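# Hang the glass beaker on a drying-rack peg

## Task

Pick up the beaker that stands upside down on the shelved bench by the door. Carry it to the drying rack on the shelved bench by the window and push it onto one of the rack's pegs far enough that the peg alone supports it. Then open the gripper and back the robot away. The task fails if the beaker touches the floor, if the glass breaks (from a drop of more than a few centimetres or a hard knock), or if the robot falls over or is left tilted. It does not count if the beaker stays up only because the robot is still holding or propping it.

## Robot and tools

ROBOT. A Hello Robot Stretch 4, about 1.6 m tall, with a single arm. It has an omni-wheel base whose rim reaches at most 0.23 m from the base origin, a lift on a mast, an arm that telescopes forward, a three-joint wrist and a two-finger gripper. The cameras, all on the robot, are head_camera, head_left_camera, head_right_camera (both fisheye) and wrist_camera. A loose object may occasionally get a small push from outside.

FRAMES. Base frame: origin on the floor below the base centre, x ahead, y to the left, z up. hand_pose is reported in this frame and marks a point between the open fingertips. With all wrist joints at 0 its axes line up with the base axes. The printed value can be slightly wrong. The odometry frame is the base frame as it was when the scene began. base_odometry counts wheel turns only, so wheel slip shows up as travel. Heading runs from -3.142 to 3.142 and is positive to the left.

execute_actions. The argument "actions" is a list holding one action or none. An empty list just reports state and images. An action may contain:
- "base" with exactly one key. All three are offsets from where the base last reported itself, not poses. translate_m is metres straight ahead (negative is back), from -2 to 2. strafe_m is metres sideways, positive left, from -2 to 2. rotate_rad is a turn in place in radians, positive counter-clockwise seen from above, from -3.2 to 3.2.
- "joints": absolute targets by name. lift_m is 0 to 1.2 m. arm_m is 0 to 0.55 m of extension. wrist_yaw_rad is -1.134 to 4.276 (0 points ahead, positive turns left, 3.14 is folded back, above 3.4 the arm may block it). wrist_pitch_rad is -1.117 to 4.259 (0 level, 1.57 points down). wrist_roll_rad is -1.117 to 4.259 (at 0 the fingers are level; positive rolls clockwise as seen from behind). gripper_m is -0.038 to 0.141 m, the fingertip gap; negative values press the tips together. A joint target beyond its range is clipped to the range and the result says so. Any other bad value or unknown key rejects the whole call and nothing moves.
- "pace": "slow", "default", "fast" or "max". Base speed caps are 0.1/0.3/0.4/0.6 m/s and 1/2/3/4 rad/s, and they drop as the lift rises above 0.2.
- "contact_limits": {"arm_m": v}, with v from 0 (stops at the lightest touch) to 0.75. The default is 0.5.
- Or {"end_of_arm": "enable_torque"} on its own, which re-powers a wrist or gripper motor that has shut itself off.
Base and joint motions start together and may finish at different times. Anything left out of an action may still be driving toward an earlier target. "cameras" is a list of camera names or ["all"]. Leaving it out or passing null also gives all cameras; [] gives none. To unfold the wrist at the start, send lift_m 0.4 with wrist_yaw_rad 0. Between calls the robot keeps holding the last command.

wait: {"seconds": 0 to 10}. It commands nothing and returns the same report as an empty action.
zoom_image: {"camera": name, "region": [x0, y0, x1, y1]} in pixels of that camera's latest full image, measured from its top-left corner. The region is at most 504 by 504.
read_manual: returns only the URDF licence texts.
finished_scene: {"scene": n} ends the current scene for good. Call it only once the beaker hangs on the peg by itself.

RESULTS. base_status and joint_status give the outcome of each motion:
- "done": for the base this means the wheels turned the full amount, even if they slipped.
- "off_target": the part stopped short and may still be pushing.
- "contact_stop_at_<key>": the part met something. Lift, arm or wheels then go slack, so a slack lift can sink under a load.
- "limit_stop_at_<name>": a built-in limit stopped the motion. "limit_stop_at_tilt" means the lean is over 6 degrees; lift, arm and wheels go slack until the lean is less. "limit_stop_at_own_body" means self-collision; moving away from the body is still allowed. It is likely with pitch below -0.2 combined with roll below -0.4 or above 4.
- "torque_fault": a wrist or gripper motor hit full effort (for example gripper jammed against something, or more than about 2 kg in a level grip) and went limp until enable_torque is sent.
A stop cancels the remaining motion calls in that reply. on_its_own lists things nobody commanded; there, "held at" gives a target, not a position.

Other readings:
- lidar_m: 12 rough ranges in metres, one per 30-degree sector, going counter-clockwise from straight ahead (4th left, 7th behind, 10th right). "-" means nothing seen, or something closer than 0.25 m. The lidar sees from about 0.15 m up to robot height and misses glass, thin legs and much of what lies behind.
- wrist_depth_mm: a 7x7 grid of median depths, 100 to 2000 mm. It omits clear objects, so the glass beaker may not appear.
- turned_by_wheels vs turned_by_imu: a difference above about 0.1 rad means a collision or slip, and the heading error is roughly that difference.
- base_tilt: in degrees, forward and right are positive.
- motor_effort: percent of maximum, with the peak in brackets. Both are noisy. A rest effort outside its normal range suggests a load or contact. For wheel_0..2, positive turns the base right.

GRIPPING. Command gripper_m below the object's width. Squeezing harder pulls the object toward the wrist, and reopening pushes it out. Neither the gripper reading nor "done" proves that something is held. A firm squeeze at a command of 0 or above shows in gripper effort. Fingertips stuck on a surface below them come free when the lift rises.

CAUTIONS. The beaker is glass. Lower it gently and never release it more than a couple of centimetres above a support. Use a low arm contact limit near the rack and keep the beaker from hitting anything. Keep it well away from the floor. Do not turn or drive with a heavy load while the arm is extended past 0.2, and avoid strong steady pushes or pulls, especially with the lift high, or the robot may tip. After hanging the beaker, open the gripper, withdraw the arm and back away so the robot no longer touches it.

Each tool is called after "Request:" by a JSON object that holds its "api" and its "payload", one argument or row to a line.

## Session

Request:
{"api": "execute_actions", "payload": {
  "actions": []
}}

Scene clock: 0.00 s.
base_odometry: x=+0.000 y=+0.000 heading=+0.000 (m, m, rad; odometry frame)
turned_by_wheels: +0.000 (rad since the last result)
turned_by_imu: +0.000 (rad since the last result)
base_tilt: forward=+0.0 right=+0.8 (deg)
lidar_m: 1.86 1.63 1.69 1.35 1.29 1.34 1.57 1.46 1.49 1.45 1.34 1.53
base_status: not commanded
joint_positions: lift_m=+0.129 arm_m=-0.001 wrist_yaw_rad=+3.046 wrist_pitch_rad=-0.013 wrist_roll_rad=-0.010 gripper_m=+0.057
joint_status: not commanded
motor_effort: lift_m=+20 arm_m=+0 wrist_yaw_rad=-2 wrist_pitch_rad=-5 wrist_roll_rad=+0 gripper_m=-2 wheel_0=-1 wheel_1=-1 wheel_2=+1 (%)
hand_pose: x=-0.1086 y=+0.1145 z=+0.3111 quat_wxyz=(+0.048, +0.006, -0.005, +0.999) (m; base frame)
wrist_depth_mm: 139 167 - - - 1808 1138 / - 141 - - 1661 1308 1138 / 107 141 1983 - 1708 1336 1138 / 113 140 1983 - 1708 1336 1138 / 138 - - - 1708 1397 1160 / 1430 1537 216 1397 209 1229 1138 / 960 946 831 160 831 768 820
pictures: head_camera, head_left_camera, head_right_camera, wrist_camera
Images, in order (width x height): head_camera 420x560, head_left_camera 420x672, head_right_camera 420x672, wrist_camera 616x392.

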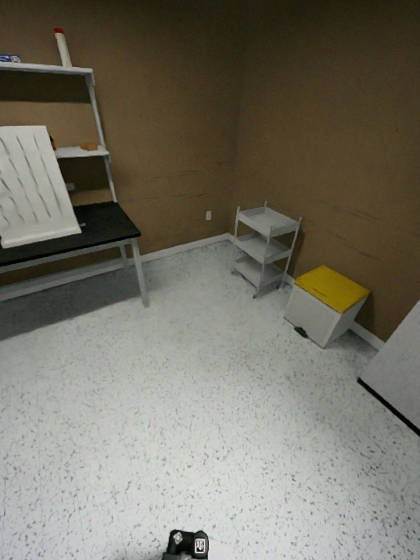

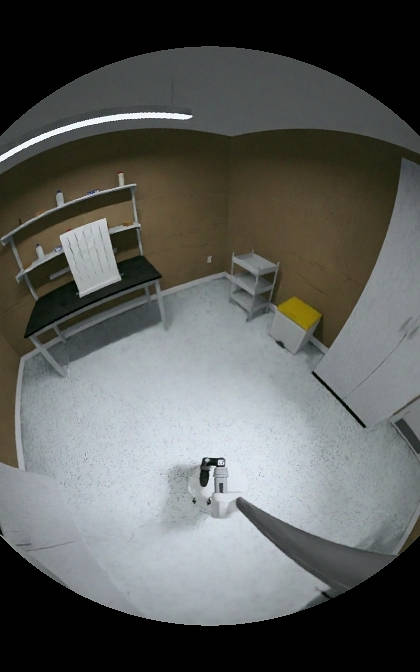

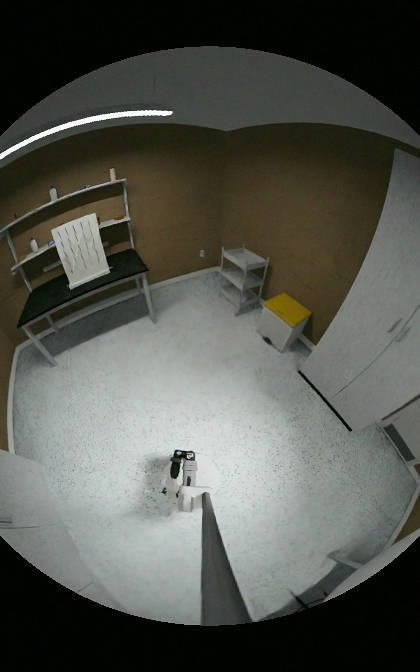

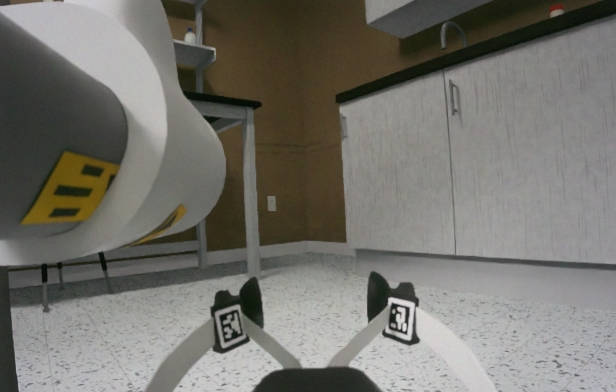

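Request:
{"api": "execute_actions", "payload": {
  "actions": [
    {"base":{"rotate_rad":-2.58},"joints":{"lift_m":0.78,"wrist_yaw_rad":0,"gripper_m":0.14},"pace":"fast"}
  ],
  "cameras": ["head_camera","wrist_camera"]
}}

Scene clock: 6.90 s.
base_odometry: x=+0.000 y=+0.000 heading=-2.580 (m, m, rad; odometry frame)
turned_by_wheels: -2.580 (rad since the last result)
turned_by_imu: -2.538 (rad since the last result)
base_tilt: forward=+0.0 right=+0.9 (deg)
lidar_m: 1.46 1.51 1.44 1.35 1.53 1.84 1.68 1.71 1.34 1.25 1.29 1.56
base_status: done
joint_positions: lift_m=+0.780 arm_m=-0.001 wrist_yaw_rad=+0.000 wrist_pitch_rad=-0.013 wrist_roll_rad=-0.010 gripper_m=+0.140
joint_status: all done
motor_effort: lift_m=+22(23) arm_m=+0(0) wrist_yaw_rad=-4(9) wrist_pitch_rad=-5(5) wrist_roll_rad=-1(1) gripper_m=-3(3) wheel_0=+1(9) wheel_1=+2(12) wheel_2=-1(7) (%)
hand_pose: x=+0.4588 y=-0.0873 z=+0.9619 quat_wxyz=(+1.000, -0.005, -0.007, +0.000) (m; base frame)
wrist_depth_mm: - - - 1983 1921 - - / - - - - - - - / - - - - - - - / - - - - - - - / - - 1708 1537 1366 1983 - / - - - 1756 - 206 - / - - - 152 - - -
pictures: head_camera, wrist_camera
Images, in order (width x height): head_camera 420x560, wrist_camera 616x392.

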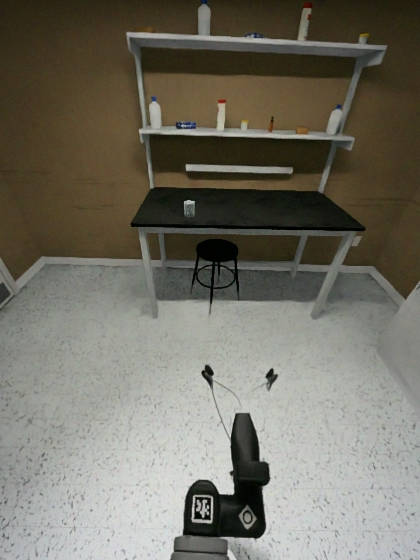

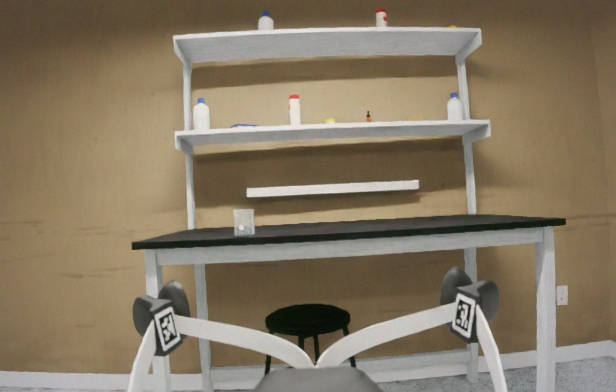

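Request:
{"api": "execute_actions", "payload": {
  "actions": [
    {"base":{"rotate_rad":-0.045},"joints":{"lift_m":0.81}}
  ],
  "cameras": []
}}

Request:
{"api": "execute_actions", "payload": {
  "actions": [
    {"base":{"strafe_m":0.31},"pace":"fast"}
  ],
  "cameras": []
}}

Request:
{"api": "execute_actions", "payload": {
  "actions": [
    {"base":{"translate_m":0.9},"pace":"fast"}
  ],
  "cameras": ["head_camera","wrist_camera"]
}}

Scene clock: 17.50 s.
base_odometry: x=+0.000 y=+0.000 heading=-2.625 (m, m, rad; odometry frame)
turned_by_wheels: -0.045 (rad since the last result)
turned_by_imu: -0.045 (rad since the last result)
base_tilt: forward=+0.1 right=+0.8 (deg)
lidar_m: 1.47 1.47 1.44 1.34 1.56 1.85 1.66 1.69 1.36 1.27 1.28 1.61
base_status: done
joint_positions: lift_m=+0.810 arm_m=-0.001 wrist_yaw_rad=+0.000 wrist_pitch_rad=-0.013 wrist_roll_rad=-0.010 gripper_m=+0.140
joint_status: all done
motor_effort: lift_m=+22(22) arm_m=+0(0) wrist_yaw_rad=-4(2) wrist_pitch_rad=-5(5) wrist_roll_rad=-1(1) gripper_m=-3(1) wheel_0=+2(4) wheel_1=+2(5) wheel_2=+0(4) (%)
hand_pose: x=+0.4588 y=-0.0873 z=+0.9918 quat_wxyz=(+1.000, -0.005, -0.007, +0.000) (m; base frame)
wrist_depth_mm: - - - - 1983 - - / - - - - - - - / - - - - - - - / - - - - - - - / - - 1618 1366 1661 1430 - / - - - - - 207 - / - - - 152 - - -
pictures: none
No camera images: the call's "cameras" was empty. Leave "cameras" out to get every camera's image.

Scene clock: 19.53 s.
base_odometry: x=+0.153 y=-0.270 heading=-2.625 (m, m, rad; odometry frame)
turned_by_wheels: +0.000 (rad since the last result)
turned_by_imu: -0.001 (rad since the last result)
base_tilt: forward=+0.0 right=+0.7 (deg)
lidar_m: 1.41 2.32 1.11 1.03 1.07 1.46 1.68 1.70 1.74 1.57 1.63 1.54
base_status: done
joint_positions: lift_m=+0.810 arm_m=-0.001 wrist_yaw_rad=+0.000 wrist_pitch_rad=-0.013 wrist_roll_rad=-0.010 gripper_m=+0.140
joint_status: not commanded
motor_effort: lift_m=+22(22) arm_m=+0(0) wrist_yaw_rad=-2(3) wrist_pitch_rad=-5(5) wrist_roll_rad=-1(1) gripper_m=-2(0) wheel_0=+1(12) wheel_1=-2(13) wheel_2=+0(1) (%)
hand_pose: x=+0.4587 y=-0.0874 z=+0.9919 quat_wxyz=(+1.000, -0.005, -0.007, +0.000) (m; base frame)
wrist_depth_mm: - - - 1983 - - - / - - - - - - - / - - - - - - - / - - - - - - - / 1983 - - 1397 1576 1397 - / - 1983 - - - 207 - / - - - 152 - - -
pictures: none
No camera images: the call's "cameras" was empty. Leave "cameras" out to get every camera's image.

Scene clock: 23.23 s.
base_odometry: x=-0.629 y=-0.715 heading=-2.624 (m, m, rad; odometry frame)
turned_by_wheels: +0.000 (rad since the last result)
turned_by_imu: -0.003 (rad since the last result)
base_tilt: forward=+0.0 right=+0.8 (deg)
lidar_m: 0.54 0.56 1.69 1.49 1.15 1.50 3.26 2.65 1.61 1.49 0.89 0.59
base_status: done
joint_positions: lift_m=+0.810 arm_m=-0.001 wrist_yaw_rad=+0.000 wrist_pitch_rad=-0.013 wrist_roll_rad=-0.010 gripper_m=+0.140
joint_status: not commanded
motor_effort: lift_m=+22(21) arm_m=+0(0) wrist_yaw_rad=-1(0) wrist_pitch_rad=-5(5) wrist_roll_rad=-1(1) gripper_m=-2(3) wheel_0=+1(7) wheel_1=+3(6) wheel_2=+1(11) (%)
hand_pose: x=+0.4587 y=-0.0874 z=+0.9919 quat_wxyz=(+1.000, -0.005, -0.007, +0.000) (m; base frame)
wrist_depth_mm: 1138 1182 1229 1229 1255 1255 1255 / 1160 931 931 991 1042 1042 1060 / 1138 1160 1160 1205 1205 1205 1229 / 1160 1160 1160 1182 1205 1229 1255 / 1118 1160 1182 1078 946 854 798 / 504 452 492 477 455 206 404 / 336 320 329 152 342 370 397
pictures: head_camera, wrist_camera
Images, in order (width x height): head_camera 420x560, wrist_camera 616x392.

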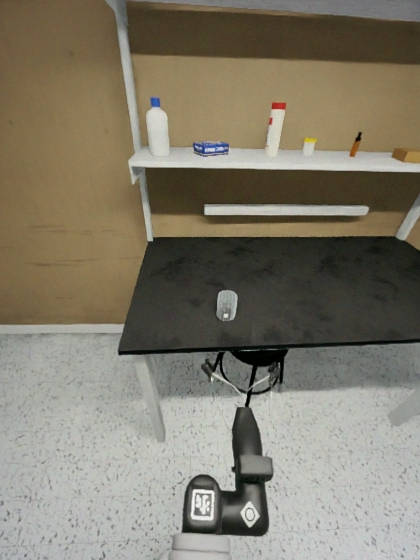

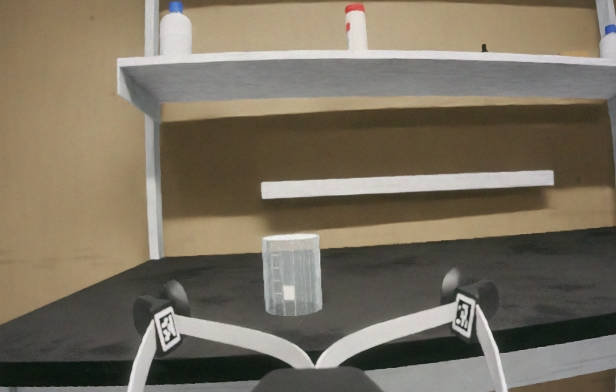

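Request:
{"api": "execute_actions", "payload": {
  "actions": [
    {"base":{"strafe_m":0.03},"joints":{"lift_m":0.8,"arm_m":0.2}}
  ],
  "cameras": ["head_camera","wrist_camera"]
}}

Scene clock: 31.40 s.
base_odometry: x=-0.614 y=-0.741 heading=-2.624 (m, m, rad; odometry frame)
turned_by_wheels: +0.000 (rad since the last result)
turned_by_imu: -0.002 (rad since the last result)
base_tilt: forward=+0.1 right=+0.8 (deg)
lidar_m: 0.52 0.53 1.66 1.47 1.11 1.46 3.26 2.66 1.62 1.51 0.89 0.60
base_status: done
joint_positions: lift_m=+0.800 arm_m=+0.199 wrist_yaw_rad=+0.000 wrist_pitch_rad=-0.013 wrist_roll_rad=-0.010 gripper_m=+0.140
joint_status: all done
motor_effort: lift_m=+17(21) arm_m=+7(7) wrist_yaw_rad=-1(0) wrist_pitch_rad=-5(5) wrist_roll_rad=-1(1) gripper_m=+0(1) wheel_0=-1(8) wheel_1=+2(8) wheel_2=+0(3) (%)
hand_pose: x=+0.6582 y=-0.0874 z=+0.9822 quat_wxyz=(+1.000, -0.005, -0.007, +0.000) (m; base frame)
wrist_depth_mm: 946 640 691 699 723 732 750 / 946 878 960 1008 1008 1025 1008 / 976 960 976 991 1008 1025 1042 / 946 960 976 1008 1008 1008 1025 / 946 931 976 960 866 778 723 / 459 410 449 436 415 207 373 / 304 272 283 152 270 256 259
pictures: head_camera, wrist_camera
Images, in order (width x height): head_camera 420x560, wrist_camera 616x392.

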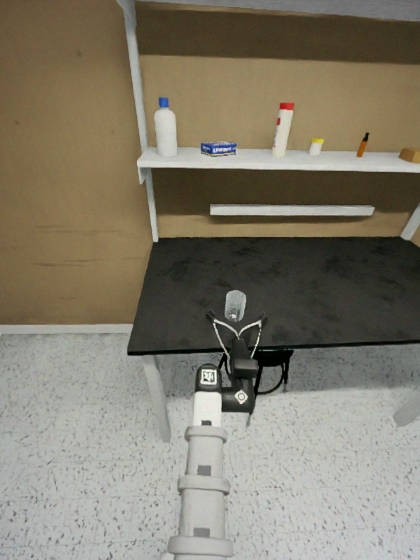

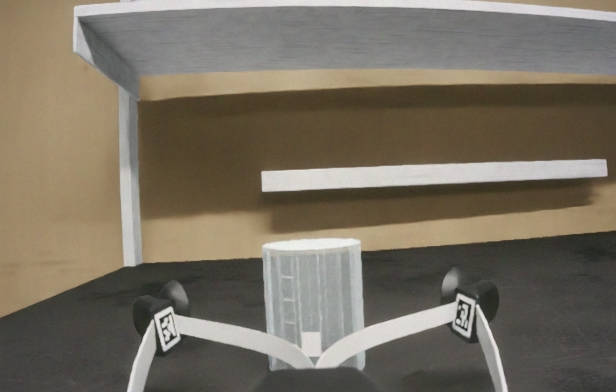

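Same view as scene 1 at 0.075 m out; centred.

Request:
{"api": "execute_actions", "payload": {
  "actions": [
    {"joints":{"arm_m":0.275},"pace":"slow"}
  ],
  "cameras": ["wrist_camera"]
}}

Request:
{"api": "execute_actions", "payload": {
  "actions": [
    {"joints":{"gripper_m":0.04}}
  ],
  "cameras": []
}}

Request:
{"api": "execute_actions", "payload": {
  "actions": [
    {"joints":{"lift_m":0.88},"pace":"slow"}
  ],
  "cameras": ["wrist_camera"]
}}

Scene clock: 38.27 s.
base_odometry: x=-0.614 y=-0.741 heading=-2.624 (m, m, rad; odometry frame)
turned_by_wheels: +0.000 (rad since the last result)
turned_by_imu: -0.002 (rad since the last result)
base_tilt: forward=+0.1 right=+0.8 (deg)
lidar_m: 0.54 0.54 1.65 1.48 1.12 1.46 3.26 2.69 1.66 1.53 0.87 0.60
base_status: not commanded
joint_positions: lift_m=+0.800 arm_m=+0.274 wrist_yaw_rad=+0.000 wrist_pitch_rad=-0.013 wrist_roll_rad=-0.010 gripper_m=+0.140
joint_status: all done
motor_effort: lift_m=+17(18) arm_m=+7(6) wrist_yaw_rad=+0(2) wrist_pitch_rad=-5(5) wrist_roll_rad=-1(0) gripper_m=+0(0) wheel_0=-1(1) wheel_1=+1(1) wheel_2=+0(0) (%)
hand_pose: x=+0.7332 y=-0.0874 z=+0.9822 quat_wxyz=(+1.000, -0.005, -0.007, +0.000) (m; base frame)
wrist_depth_mm: 603 654 691 715 732 732 759 / 891 878 904 917 931 931 946 / 878 891 891 904 931 946 976 / 878 904 904 904 917 931 946 / 866 878 904 904 917 768 699 / 459 407 449 433 415 207 373 / 303 274 282 152 267 255 258
pictures: wrist_camera
Images, in order (width x height): wrist_camera 616x392.

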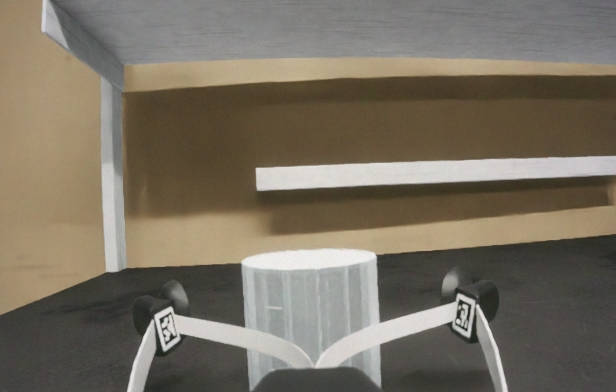

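Scene clock: 40.27 s.
base_odometry: x=-0.614 y=-0.741 heading=-2.624 (m, m, rad; odometry frame)
turned_by_wheels: +0.000 (rad since the last result)
turned_by_imu: -0.001 (rad since the last result)
base_tilt: forward=+0.1 right=+0.8 (deg)
lidar_m: 0.53 0.53 1.64 1.49 1.13 1.48 3.26 2.65 1.65 1.52 0.90 0.57
base_status: not commanded
joint_positions: lift_m=+0.800 arm_m=+0.274 wrist_yaw_rad=+0.000 wrist_pitch_rad=-0.013 wrist_roll_rad=-0.010 gripper_m=+0.040
joint_status: all done
motor_effort: lift_m=+18(18) arm_m=+7(7) wrist_yaw_rad=-3(3) wrist_pitch_rad=-5(5) wrist_roll_rad=-1(1) gripper_m=-13(14) wheel_0=-1(1) wheel_1=+1(1) wheel_2=+0(0) (%)
hand_pose: x=+0.7332 y=-0.0874 z=+0.9822 quat_wxyz=(+1.000, -0.005, -0.007, +0.000) (m; base frame)
wrist_depth_mm: 609 654 683 723 723 732 759 / 878 878 904 917 917 931 946 / 866 891 904 931 931 917 946 / 878 878 904 904 917 917 960 / 866 878 904 917 917 778 699 / 459 462 213 433 202 389 370 / 306 283 263 287 258 236 259
pictures: none
No camera images: the call's "cameras" was empty. Leave "cameras" out to get every camera's image.

Scene clock: 41.80 s.
base_odometry: x=-0.614 y=-0.741 heading=-2.624 (m, m, rad; odometry frame)
turned_by_wheels: +0.000 (rad since the last result)
turned_by_imu: -0.001 (rad since the last result)
base_tilt: forward=+0.1 right=+0.8 (deg)
lidar_m: 0.54 0.55 1.65 1.50 1.11 1.48 3.20 2.67 1.63 1.52 0.87 0.59
base_status: not commanded
joint_positions: lift_m=+0.880 arm_m=+0.274 wrist_yaw_rad=+0.000 wrist_pitch_rad=-0.012 wrist_roll_rad=-0.010 gripper_m=+0.040
joint_status: all done
motor_effort: lift_m=+23(24) arm_m=+7(7) wrist_yaw_rad=-2(0) wrist_pitch_rad=-7(8) wrist_roll_rad=-1(1) gripper_m=-15(18) wheel_0=-1(1) wheel_1=+2(1) wheel_2=+0(0) (%)
hand_pose: x=+0.7332 y=-0.0874 z=+1.0615 quat_wxyz=(+1.000, -0.005, -0.006, +0.000) (m; base frame)
wrist_depth_mm: 530 530 559 580 591 597 574 / 609 683 741 768 820 831 820 / 891 878 904 917 931 946 976 / 866 878 904 917 931 931 946 / 866 878 878 904 931 931 946 / 866 759 213 723 202 647 603 / 508 469 439 480 427 394 430
pictures: wrist_camera
Images, in order (width x height): wrist_camera 616x392.

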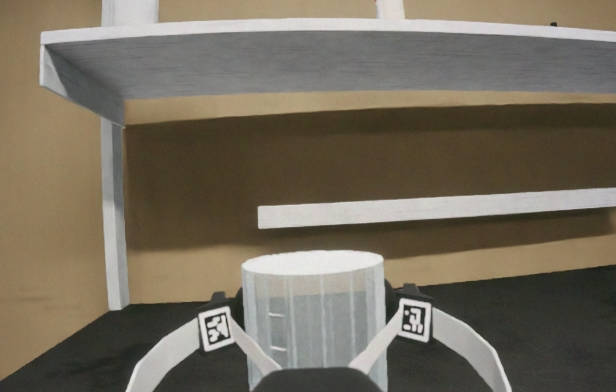

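Request:
{"api": "execute_actions", "payload": {
  "actions": [
    {"joints":{"arm_m":0.0},"base":{"translate_m":-0.7}}
  ],
  "cameras": []
}}

Request:
{"api": "execute_actions", "payload": {
  "actions": [
    {"base":{"rotate_rad":3.165},"pace":"slow","joints":{"lift_m":1.0}}
  ],
  "cameras": []
}}

Request:
{"api": "execute_actions", "payload": {
  "actions": [
    {"base":{"translate_m":1.0}}
  ],
  "cameras": ["head_camera","wrist_camera"]
}}

Scene clock: 50.57 s.
base_odometry: x=-0.006 y=-0.395 heading=-2.625 (m, m, rad; odometry frame)
turned_by_wheels: +0.000 (rad since the last result)
turned_by_imu: -0.001 (rad since the last result)
base_tilt: forward=+0.1 right=+0.8 (deg)
lidar_m: 1.23 2.12 1.13 1.02 1.07 1.47 1.86 1.93 1.72 1.59 1.63 1.33
base_status: done
joint_positions: lift_m=+0.880 arm_m=+0.001 wrist_yaw_rad=+0.000 wrist_pitch_rad=-0.012 wrist_roll_rad=-0.010 gripper_m=+0.040
joint_status: all done
motor_effort: lift_m=+23(23) arm_m=-7(8) wrist_yaw_rad=+0(1) wrist_pitch_rad=-9(10) wrist_roll_rad=-1(1) gripper_m=-14(13) wheel_0=-1(6) wheel_1=-1(9) wheel_2=-2(10) (%)
hand_pose: x=+0.4605 y=-0.0874 z=+1.0614 quat_wxyz=(+1.000, -0.005, -0.006, +0.000) (m; base frame)
wrist_depth_mm: 1863 1863 1921 1661 1808 1756 - / 1921 1863 1921 1921 1983 1983 1983 / 1863 1863 1863 1921 1921 1983 1921 / 1863 1921 1921 1921 1921 - 1983 / 1921 1808 1921 1576 1464 1308 1182 / 1921 1921 213 1863 202 1983 1983 / 1863 1921 1336 1863 1308 1921 1983
pictures: none
No camera images: the call's "cameras" was empty. Leave "cameras" out to get every camera's image.

Scene clock: 55.00 s.
base_odometry: x=-0.006 y=-0.395 heading=+0.540 (m, m, rad; odometry frame)
turned_by_wheels: +3.164 (rad since the last result)
turned_by_imu: +3.109 (rad since the last result)
base_tilt: forward=+0.0 right=+0.7 (deg)
lidar_m: 1.84 1.91 1.70 1.60 1.62 1.34 1.26 2.10 1.12 1.02 1.07 1.49
base_status: done
joint_positions: lift_m=+1.000 arm_m=+0.001 wrist_yaw_rad=+0.000 wrist_pitch_rad=-0.012 wrist_roll_rad=-0.010 gripper_m=+0.040
joint_status: all done
motor_effort: lift_m=+22(23) arm_m=-7(7) wrist_yaw_rad=+0(2) wrist_pitch_rad=-9(9) wrist_roll_rad=-1(1) gripper_m=-12(15) wheel_0=-3(6) wheel_1=-3(6) wheel_2=-1(5) (%)
hand_pose: x=+0.4605 y=-0.0874 z=+1.1814 quat_wxyz=(+1.000, -0.005, -0.006, +0.000) (m; base frame)
wrist_depth_mm: - - - - - - - / - - - - - - - / - - - - - - 1983 / - - - - - - - / - - 1983 - - - - / 1863 1863 213 - 203 - 1808 / - - - - - 1708 1808
pictures: none
No camera images: the call's "cameras" was empty. Leave "cameras" out to get every camera's image.

Scene clock: 59.83 s.
base_odometry: x=+0.852 y=+0.120 heading=+0.540 (m, m, rad; odometry frame)
turned_by_wheels: +0.000 (rad since the last result)
turned_by_imu: -0.004 (rad since the last result)
base_tilt: forward=+0.1 right=+0.7 (deg)
lidar_m: 0.85 0.90 1.19 1.68 1.71 2.27 2.51 1.52 1.11 1.03 1.11 1.36
base_status: done
joint_positions: lift_m=+1.000 arm_m=+0.001 wrist_yaw_rad=+0.000 wrist_pitch_rad=-0.012 wrist_roll_rad=-0.010 gripper_m=+0.040
joint_status: not commanded
motor_effort: lift_m=+22(23) arm_m=-7(7) wrist_yaw_rad=-2(2) wrist_pitch_rad=-9(9) wrist_roll_rad=-1(1) gripper_m=-11(13) wheel_0=+2(7) wheel_1=+2(7) wheel_2=+0(8) (%)
hand_pose: x=+0.4606 y=-0.0874 z=+1.1814 quat_wxyz=(+1.000, -0.005, -0.006, +0.000) (m; base frame)
wrist_depth_mm: 1464 1464 1499 1464 1537 1537 1537 / 1281 1397 1308 1499 1499 1499 1499 / 1464 1464 1464 1464 1499 1464 1499 / 960 976 1499 1499 1499 1499 1499 / 960 960 1499 1499 1499 1499 1499 / 960 960 213 1499 203 1499 1499 / 960 960 1042 1366 1464 1499 1537
pictures: head_camera, wrist_camera
Images, in order (width x height): head_camera 420x560, wrist_camera 616x392.

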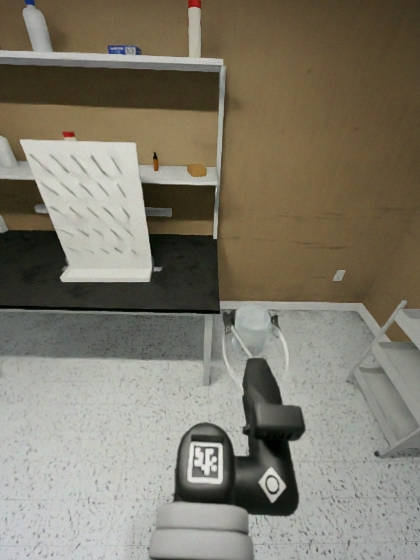

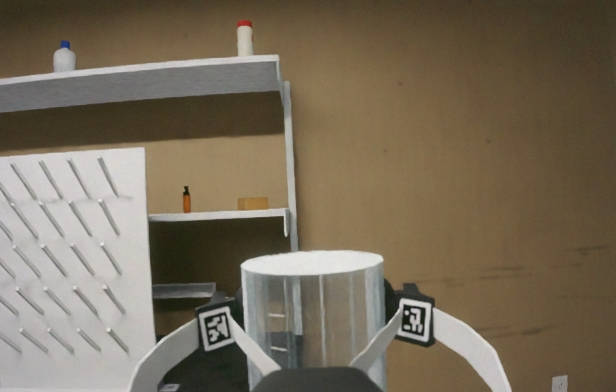

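Request:
{"api": "execute_actions", "payload": {
  "actions": [
    {"base":{"rotate_rad":-0.035},"joints":{"wrist_yaw_rad":1.5708},"pace":"slow"}
  ],
  "cameras": []
}}

Request:
{"api": "execute_actions", "payload": {
  "actions": [
    {"base":{"strafe_m":0.15},"joints":{"wrist_roll_rad":-1.05}}
  ],
  "cameras": []
}}

Request:
{"api": "execute_actions", "payload": {
  "actions": [
    {"base":{"translate_m":0.47},"joints":{"arm_m":0.22}}
  ],
  "cameras": ["head_camera","wrist_camera"]
}}

Scene clock: 73.80 s.
base_odometry: x=+0.852 y=+0.120 heading=+0.506 (m, m, rad; odometry frame)
turned_by_wheels: -0.034 (rad since the last result)
turned_by_imu: -0.036 (rad since the last result)
base_tilt: forward=+0.0 right=+0.8 (deg)
lidar_m: 0.84 0.86 1.17 1.68 1.68 2.22 2.43 1.59 1.11 1.03 1.09 1.32
base_status: done
joint_positions: lift_m=+1.000 arm_m=+0.001 wrist_yaw_rad=+1.570 wrist_pitch_rad=-0.012 wrist_roll_rad=-0.010 gripper_m=+0.040
joint_status: all done
motor_effort: lift_m=+22(22) arm_m=-7(7) wrist_yaw_rad=+0(6) wrist_pitch_rad=-9(9) wrist_roll_rad=-1(1) gripper_m=-15(16) wheel_0=+2(5) wheel_1=+3(4) wheel_2=+2(4) (%)
hand_pose: x=+0.2596 y=+0.2884 z=+1.1814 quat_wxyz=(+0.707, +0.001, -0.008, +0.707) (m; base frame)
wrist_depth_mm: - - - - - - 1921 / 1921 1983 - - - - 1863 / 1983 1921 - - - - 1921 / - - - - - - 1863 / - 1921 - - - - 1921 / 1576 1708 213 - 202 - 1756 / 1576 1618 1863 - - 1060 1025
pictures: none
No camera images: the call's "cameras" was empty. Leave "cameras" out to get every camera's image.

Scene clock: 75.53 s.
base_odometry: x=+0.779 y=+0.251 heading=+0.506 (m, m, rad; odometry frame)
turned_by_wheels: +0.000 (rad since the last result)
turned_by_imu: -0.001 (rad since the last result)
base_tilt: forward=+0.1 right=+0.8 (deg)
lidar_m: 0.83 0.88 1.13 1.53 1.53 2.01 2.29 1.82 1.27 1.17 1.24 1.77
base_status: done
joint_positions: lift_m=+1.000 arm_m=+0.001 wrist_yaw_rad=+1.571 wrist_pitch_rad=-0.012 wrist_roll_rad=-1.050 gripper_m=+0.040
joint_status: all done
motor_effort: lift_m=+22(22) arm_m=-7(7) wrist_yaw_rad=-1(0) wrist_pitch_rad=-9(9) wrist_roll_rad=-2(6) gripper_m=-12(14) wheel_0=-2(10) wheel_1=+1(12) wheel_2=+0(3) (%)
hand_pose: x=+0.2595 y=+0.2885 z=+1.1814 quat_wxyz=(+0.614, -0.351, -0.358, +0.610) (m; base frame)
wrist_depth_mm: 1499 1808 - 1808 - 1921 1576 / 1464 1537 1863 - - - 1708 / 1464 1537 - - - - 1863 / 1499 - - - - - - / 1808 - - - - - - / 1618 - 212 - 208 - - / 1537 1708 - - - 1983 1863
pictures: none
No camera images: the call's "cameras" was empty. Leave "cameras" out to get every camera's image.

Scene clock: 78.60 s.
base_odometry: x=+1.190 y=+0.479 heading=+0.506 (m, m, rad; odometry frame)
turned_by_wheels: +0.000 (rad since the last result)
turned_by_imu: -0.002 (rad since the last result)
base_tilt: forward=+0.1 right=+0.8 (deg)
lidar_m: 0.37 0.39 0.53 1.19 1.71 2.03 3.58 1.72 1.21 1.10 1.12 0.40
base_status: done
joint_positions: lift_m=+1.000 arm_m=+0.219 wrist_yaw_rad=+1.571 wrist_pitch_rad=-0.012 wrist_roll_rad=-1.050 gripper_m=+0.040
joint_status: all done
motor_effort: lift_m=+22(22) arm_m=+7(8) wrist_yaw_rad=-2(0) wrist_pitch_rad=-9(9) wrist_roll_rad=-1(2) gripper_m=-13(15) wheel_0=+1(6) wheel_1=+2(9) wheel_2=+0(11) (%)
hand_pose: x=+0.4772 y=+0.2885 z=+1.1815 quat_wxyz=(+0.614, -0.351, -0.358, +0.610) (m; base frame)
wrist_depth_mm: 1618 - - - - 1921 1537 / 1921 - - - - - 1708 / - - - - - - 1921 / - - - - - - 1863 / 1863 - - - - 1098 976 / 1576 820 212 - 208 462 404 / 535 615 866 1160 466 336 319
pictures: head_camera, wrist_camera
Images, in order (width x height): head_camera 420x560, wrist_camera 616x392.

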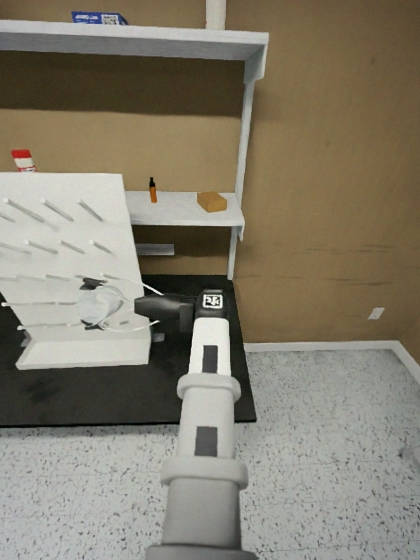

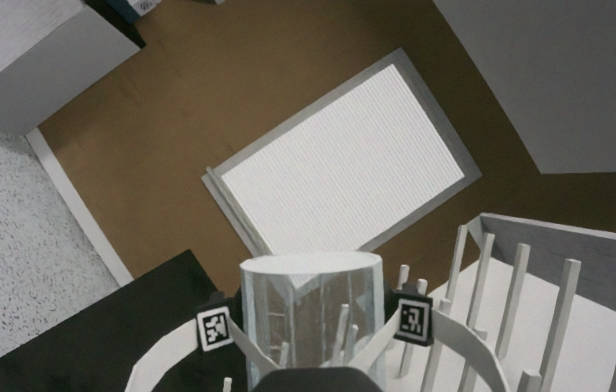

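Request:
{"api": "execute_actions", "payload": {
  "actions": [
    {"joints":{"wrist_roll_rad":-0.87},"pace":"slow"}
  ],
  "cameras": ["wrist_camera"]
}}

Scene clock: 92.60 s.
base_odometry: x=+1.190 y=+0.479 heading=+0.506 (m, m, rad; odometry frame)
turned_by_wheels: +0.000 (rad since the last result)
turned_by_imu: -0.001 (rad since the last result)
base_tilt: forward=+0.1 right=+0.8 (deg)
lidar_m: 0.37 0.39 0.52 1.22 1.71 2.06 3.59 1.73 1.24 1.08 1.10 0.41
base_status: not commanded
joint_positions: lift_m=+1.000 arm_m=+0.219 wrist_yaw_rad=+1.571 wrist_pitch_rad=-0.012 wrist_roll_rad=-0.871 gripper_m=+0.040
joint_status: all done
motor_effort: lift_m=+22(22) arm_m=+6(6) wrist_yaw_rad=+0(2) wrist_pitch_rad=-9(9) wrist_roll_rad=+1(3) gripper_m=-15(15) wheel_0=+1(0) wheel_1=+2(2) wheel_2=+0(0) (%)
hand_pose: x=+0.4772 y=+0.2885 z=+1.1815 quat_wxyz=(+0.643, -0.294, -0.302, +0.639) (m; base frame)
wrist_depth_mm: 1576 - - - - 1921 1576 / 1756 - - - - - 1756 / - - - - - - 1863 / - - - - - 1308 976 / 1921 - - - - 544 442 / 1756 - 213 - 208 407 364 / 1499 634 842 1921 445 345 237
pictures: wrist_camera
Images, in order (width x height): wrist_camera 616x392.

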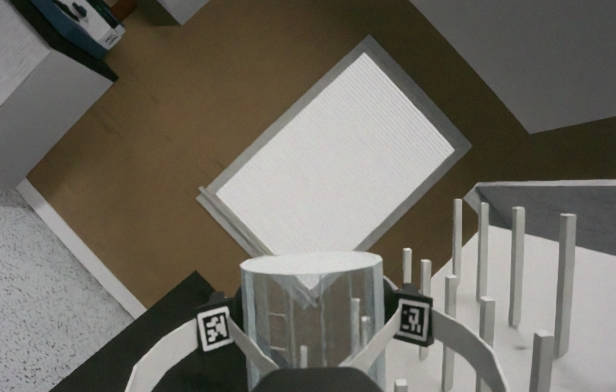

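Request:
{"api": "execute_actions", "payload": {
  "actions": [
    {"joints":{"arm_m":0.28,"lift_m":0.949},"base":{"strafe_m":0.025},"pace":"slow"}
  ],
  "cameras": ["wrist_camera"]
}}

Scene clock: 105.50 s.
base_odometry: x=+1.178 y=+0.500 heading=+0.506 (m, m, rad; odometry frame)
turned_by_wheels: +0.000 (rad since the last result)
turned_by_imu: -0.002 (rad since the last result)
base_tilt: forward=+0.0 right=+0.9 (deg)
lidar_m: 0.36 0.39 0.53 1.22 1.69 1.99 3.62 1.77 1.27 1.11 1.16 0.40
base_status: done
joint_positions: lift_m=+0.949 arm_m=+0.279 wrist_yaw_rad=+1.571 wrist_pitch_rad=-0.012 wrist_roll_rad=-0.871 gripper_m=+0.040
joint_status: all done
motor_effort: lift_m=+17(22) arm_m=+7(8) wrist_yaw_rad=-2(1) wrist_pitch_rad=-10(9) wrist_roll_rad=+1(1) gripper_m=-14(11) wheel_0=-2(6) wheel_1=+3(6) wheel_2=+0(0) (%)
hand_pose: x=+0.5371 y=+0.2885 z=+1.1308 quat_wxyz=(+0.643, -0.294, -0.302, +0.639) (m; base frame)
wrist_depth_mm: 1618 - - - - 1863 1661 / 1863 - - - - - 1863 / - - - - - - 1808 / - - - - - 517 421 / 1983 - - - - 399 336 / 1661 778 212 - 207 338 285 / 500 554 707 530 287 210 -
pictures: wrist_camera
Images, in order (width x height): wrist_camera 616x392.

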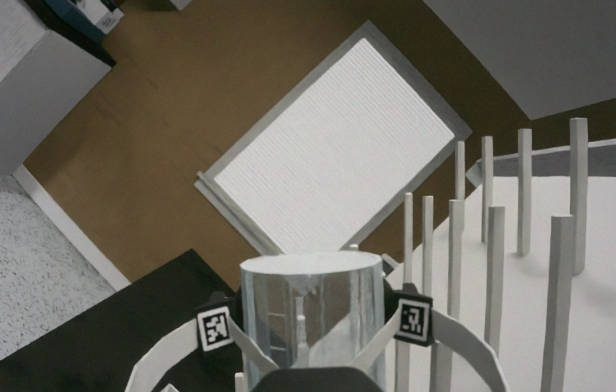

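Request:
{"api": "execute_actions", "payload": {
  "actions": [
    {"joints":{"arm_m":0.314,"lift_m":0.92},"pace":"slow","contact_limits":{"arm_m":0.1}}
  ],
  "cameras": ["wrist_camera"]
}}

Request:
{"api": "execute_actions", "payload": {
  "actions": [
    {"joints":{"arm_m":0.345,"lift_m":0.894},"pace":"slow","contact_limits":{"arm_m":0.1}}
  ],
  "cameras": ["wrist_camera","head_camera"]
}}

Scene clock: 113.63 s.
base_odometry: x=+1.178 y=+0.500 heading=+0.506 (m, m, rad; odometry frame)
turned_by_wheels: +0.000 (rad since the last result)
turned_by_imu: -0.002 (rad since the last result)
base_tilt: forward=+0.0 right=+0.8 (deg)
lidar_m: 0.37 0.40 0.52 1.23 1.69 1.99 3.59 1.79 1.29 1.12 1.13 0.38
base_status: not commanded
joint_positions: lift_m=+0.920 arm_m=+0.313 wrist_yaw_rad=+1.571 wrist_pitch_rad=-0.012 wrist_roll_rad=-0.871 gripper_m=+0.040
joint_status: all done
motor_effort: lift_m=+17(16) arm_m=+7(8) wrist_yaw_rad=-2(1) wrist_pitch_rad=-9(9) wrist_roll_rad=+1(1) gripper_m=-13(15) wheel_0=-2(2) wheel_1=+2(3) wheel_2=+0(0) (%)
contact_limits: arm_m 0.1
hand_pose: x=+0.5711 y=+0.2885 z=+1.1018 quat_wxyz=(+0.643, -0.294, -0.302, +0.639) (m; base frame)
wrist_depth_mm: 1661 - - - - 1983 1661 / 1921 - - - - - 1863 / - - - - - 517 878 / - - - - - 373 218 / 1921 - - - 455 334 219 / 535 676 212 1308 208 286 218 / 455 517 591 439 291 216 -
pictures: wrist_camera
Images, in order (width x height): wrist_camera 616x392.

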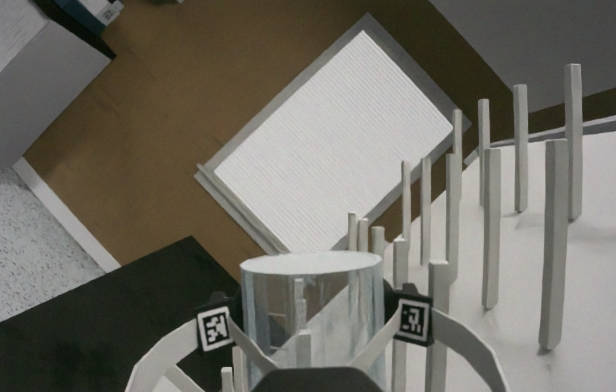

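Scene clock: 115.03 s.
base_odometry: x=+1.178 y=+0.500 heading=+0.506 (m, m, rad; odometry frame)
turned_by_wheels: +0.000 (rad since the last result)
turned_by_imu: +0.000 (rad since the last result)
base_tilt: forward=+0.0 right=+0.8 (deg)
lidar_m: 0.37 0.37 0.54 1.23 1.69 2.03 3.60 1.75 1.29 1.12 1.15 0.39
base_status: not commanded
joint_positions: lift_m=+0.894 arm_m=+0.344 wrist_yaw_rad=+1.571 wrist_pitch_rad=-0.012 wrist_roll_rad=-0.871 gripper_m=+0.040
joint_status: all done
motor_effort: lift_m=+17(18) arm_m=+7(8) wrist_yaw_rad=-3(1) wrist_pitch_rad=-9(9) wrist_roll_rad=+1(1) gripper_m=-16(17) wheel_0=-2(2) wheel_1=+3(3) wheel_2=+0(0) (%)
contact_limits: arm_m 0.1
hand_pose: x=+0.6021 y=+0.2885 z=+1.0758 quat_wxyz=(+0.643, -0.294, -0.302, +0.639) (m; base frame)
wrist_depth_mm: 1618 - - - - - 1661 / 1983 - - - - - 298 / - - - - - 439 214 / - - - - 445 366 216 / 1808 878 - - 387 298 217 / 484 627 213 512 208 242 211 / 424 477 368 364 224 189 -
pictures: head_camera, wrist_camera
Images, in order (width x height): head_camera 420x560, wrist_camera 616x392.

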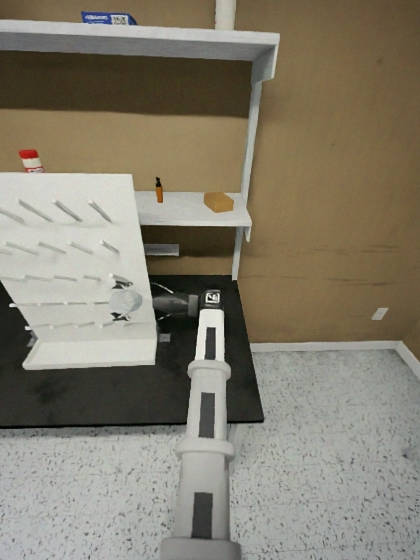

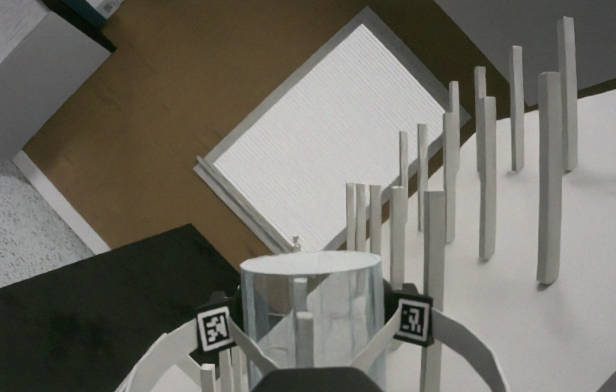

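Request:
{"api": "execute_actions", "payload": {
  "actions": [
    {"joints":{"lift_m":0.877},"pace":"slow"}
  ],
  "cameras": ["wrist_camera"]
}}

Request:
{"api": "execute_actions", "payload": {
  "actions": [
    {"joints":{"gripper_m":0.085},"pace":"slow"}
  ],
  "cameras": ["wrist_camera"]
}}

Scene clock: 121.63 s.
base_odometry: x=+1.178 y=+0.500 heading=+0.506 (m, m, rad; odometry frame)
turned_by_wheels: +0.000 (rad since the last result)
turned_by_imu: -0.002 (rad since the last result)
base_tilt: forward=+0.1 right=+0.8 (deg)
lidar_m: 0.35 0.39 0.53 1.23 1.67 2.00 3.58 1.77 1.26 1.10 1.15 0.42
base_status: not commanded
joint_positions: lift_m=+0.877 arm_m=+0.344 wrist_yaw_rad=+1.571 wrist_pitch_rad=-0.012 wrist_roll_rad=-0.871 gripper_m=+0.040
joint_status: all done
motor_effort: lift_m=+18(16) arm_m=+7(7) wrist_yaw_rad=+0(0) wrist_pitch_rad=-9(9) wrist_roll_rad=+1(1) gripper_m=-14(14) wheel_0=-2(2) wheel_1=+3(3) wheel_2=+0(0) (%)
hand_pose: x=+0.6021 y=+0.2885 z=+1.0588 quat_wxyz=(+0.643, -0.294, -0.302, +0.639) (m; base frame)
wrist_depth_mm: 1708 - - - - - 1756 / 1921 - - - - - 1160 / - - - - - 407 362 / - - - - 445 296 287 / 1756 820 1281 - 415 279 237 / 459 597 213 480 208 231 211 / 402 455 330 272 256 190 -
pictures: wrist_camera
Images, in order (width x height): wrist_camera 616x392.

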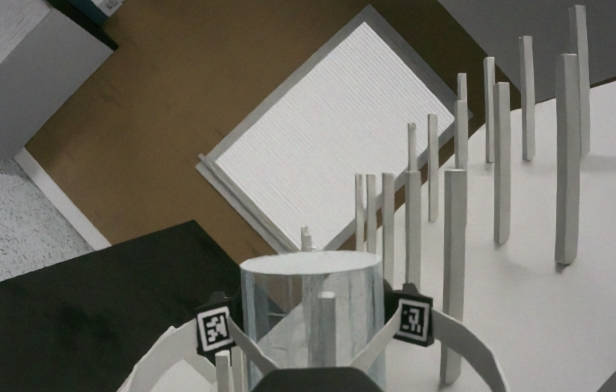

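Scene clock: 123.60 s.
base_odometry: x=+1.178 y=+0.500 heading=+0.506 (m, m, rad; odometry frame)
turned_by_wheels: +0.000 (rad since the last result)
turned_by_imu: -0.001 (rad since the last result)
base_tilt: forward=+0.1 right=+0.8 (deg)
lidar_m: 0.34 0.38 0.53 1.22 1.71 2.02 3.56 1.79 1.26 1.13 1.13 0.37
base_status: not commanded
joint_positions: lift_m=+0.877 arm_m=+0.344 wrist_yaw_rad=+1.571 wrist_pitch_rad=-0.012 wrist_roll_rad=-0.871 gripper_m=+0.085
joint_status: all done
motor_effort: lift_m=+18(17) arm_m=+7(7) wrist_yaw_rad=-1(1) wrist_pitch_rad=-8(9) wrist_roll_rad=+1(1) gripper_m=-3(13) wheel_0=-2(2) wheel_1=+3(3) wheel_2=+0(0) (%)
hand_pose: x=+0.6022 y=+0.2885 z=+1.0590 quat_wxyz=(+0.643, -0.294, -0.302, +0.639) (m; base frame)
wrist_depth_mm: 1661 - - - - - 1708 / 1983 - - - - - 1921 / - - - - - 382 359 / - - - - 449 297 287 / 1808 809 1281 - 410 279 237 / 459 597 216 477 210 231 211 / 407 469 364 150 271 196 -
pictures: wrist_camera
Images, in order (width x height): wrist_camera 616x392.

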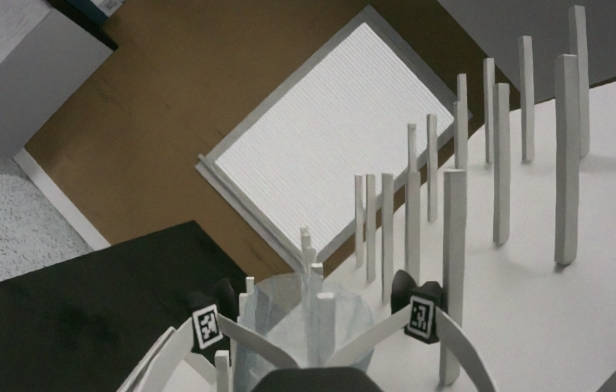

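Request:
{"api": "execute_actions", "payload": {
  "actions": [
    {"base":{"strafe_m":-0.1},"pace":"slow"}
  ],
  "cameras": ["head_camera","wrist_camera"]
}}

Scene clock: 128.87 s.
base_odometry: x=+1.227 y=+0.413 heading=+0.506 (m, m, rad; odometry frame)
turned_by_wheels: +0.000 (rad since the last result)
turned_by_imu: -0.002 (rad since the last result)
base_tilt: forward=+0.1 right=+0.8 (deg)
lidar_m: 0.38 0.43 0.56 1.26 1.78 2.18 3.59 1.61 1.13 1.00 1.05 1.25
base_status: done
joint_positions: lift_m=+0.877 arm_m=+0.344 wrist_yaw_rad=+1.571 wrist_pitch_rad=-0.013 wrist_roll_rad=-0.871 gripper_m=+0.085
joint_status: not commanded
motor_effort: lift_m=+18(17) arm_m=+6(7) wrist_yaw_rad=-1(1) wrist_pitch_rad=-6(7) wrist_roll_rad=+1(1) gripper_m=+0(3) wheel_0=+1(6) wheel_1=-5(7) wheel_2=+0(3) (%)
hand_pose: x=+0.6022 y=+0.2885 z=+1.0591 quat_wxyz=(+0.643, -0.294, -0.302, +0.639) (m; base frame)
wrist_depth_mm: 1661 - - - - - 1756 / 1921 - - - - - 1863 / - - - - - 473 399 / - - - - 525 394 320 / 1756 842 1255 - 436 325 263 / 459 597 215 549 209 270 436 / 407 469 392 153 293 248 591
pictures: head_camera, wrist_camera
Images, in order (width x height): head_camera 420x560, wrist_camera 616x392.

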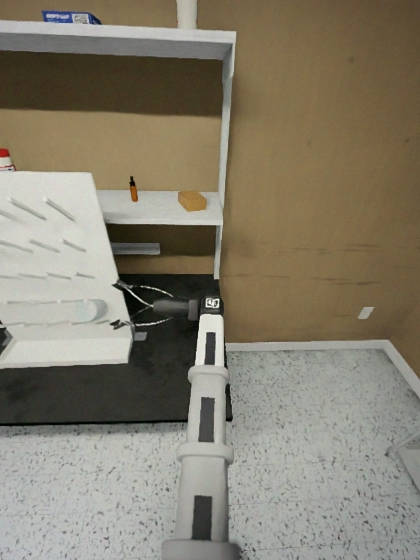

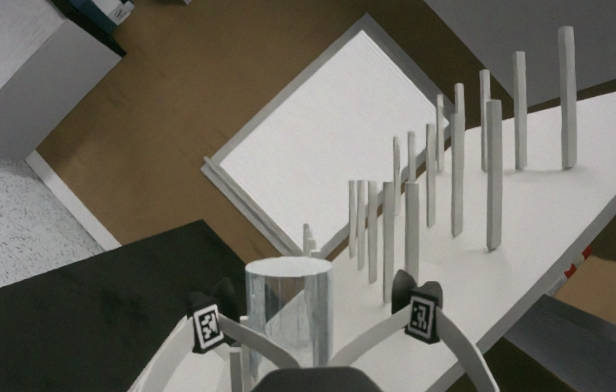

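Request:
{"api": "execute_actions", "payload": {
  "actions": [
    {"base":{"translate_m":-0.3},"joints":{"arm_m":0.0}}
  ],
  "cameras": ["head_camera"]
}}

Scene clock: 135.07 s.
base_odometry: x=+0.964 y=+0.268 heading=+0.506 (m, m, rad; odometry frame)
turned_by_wheels: +0.000 (rad since the last result)
turned_by_imu: -0.001 (rad since the last result)
base_tilt: forward=+0.0 right=+0.8 (deg)
lidar_m: 0.67 0.70 0.92 2.05 1.64 2.10 3.23 1.67 1.24 1.10 1.11 1.57
base_status: done
joint_positions: lift_m=+0.877 arm_m=+0.001 wrist_yaw_rad=+1.571 wrist_pitch_rad=-0.013 wrist_roll_rad=-0.870 gripper_m=+0.085
joint_status: all done
motor_effort: lift_m=+18(18) arm_m=-7(8) wrist_yaw_rad=-1(0) wrist_pitch_rad=-6(7) wrist_roll_rad=+0(1) gripper_m=-2(2) wheel_0=-1(6) wheel_1=-2(8) wheel_2=+0(10) (%)
hand_pose: x=+0.2595 y=+0.2885 z=+1.0591 quat_wxyz=(+0.643, -0.294, -0.302, +0.639) (m; base frame)
wrist_depth_mm: 1576 - 1983 - - - 1708 / 1576 1618 - - - - 1983 / 1576 1661 - - - - - / 1576 - - - - - - / 1808 - - - - - - / 1576 - 216 - 210 - 1756 / 1366 1618 - 152 - 1397 1499
pictures: head_camera
Images, in order (width x height): head_camera 420x560.

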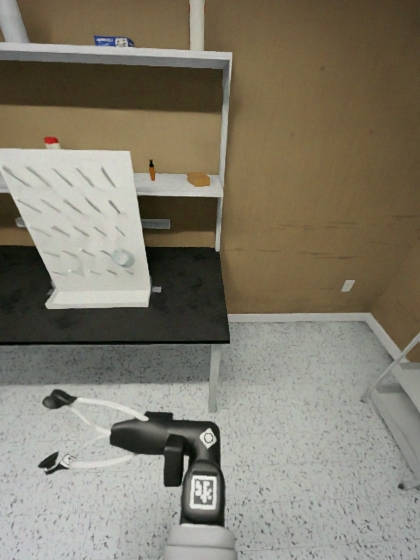

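Request:
{"api": "finished_scene", "payload": {
  "scene": 2
}}

The scene is finished: the task was done.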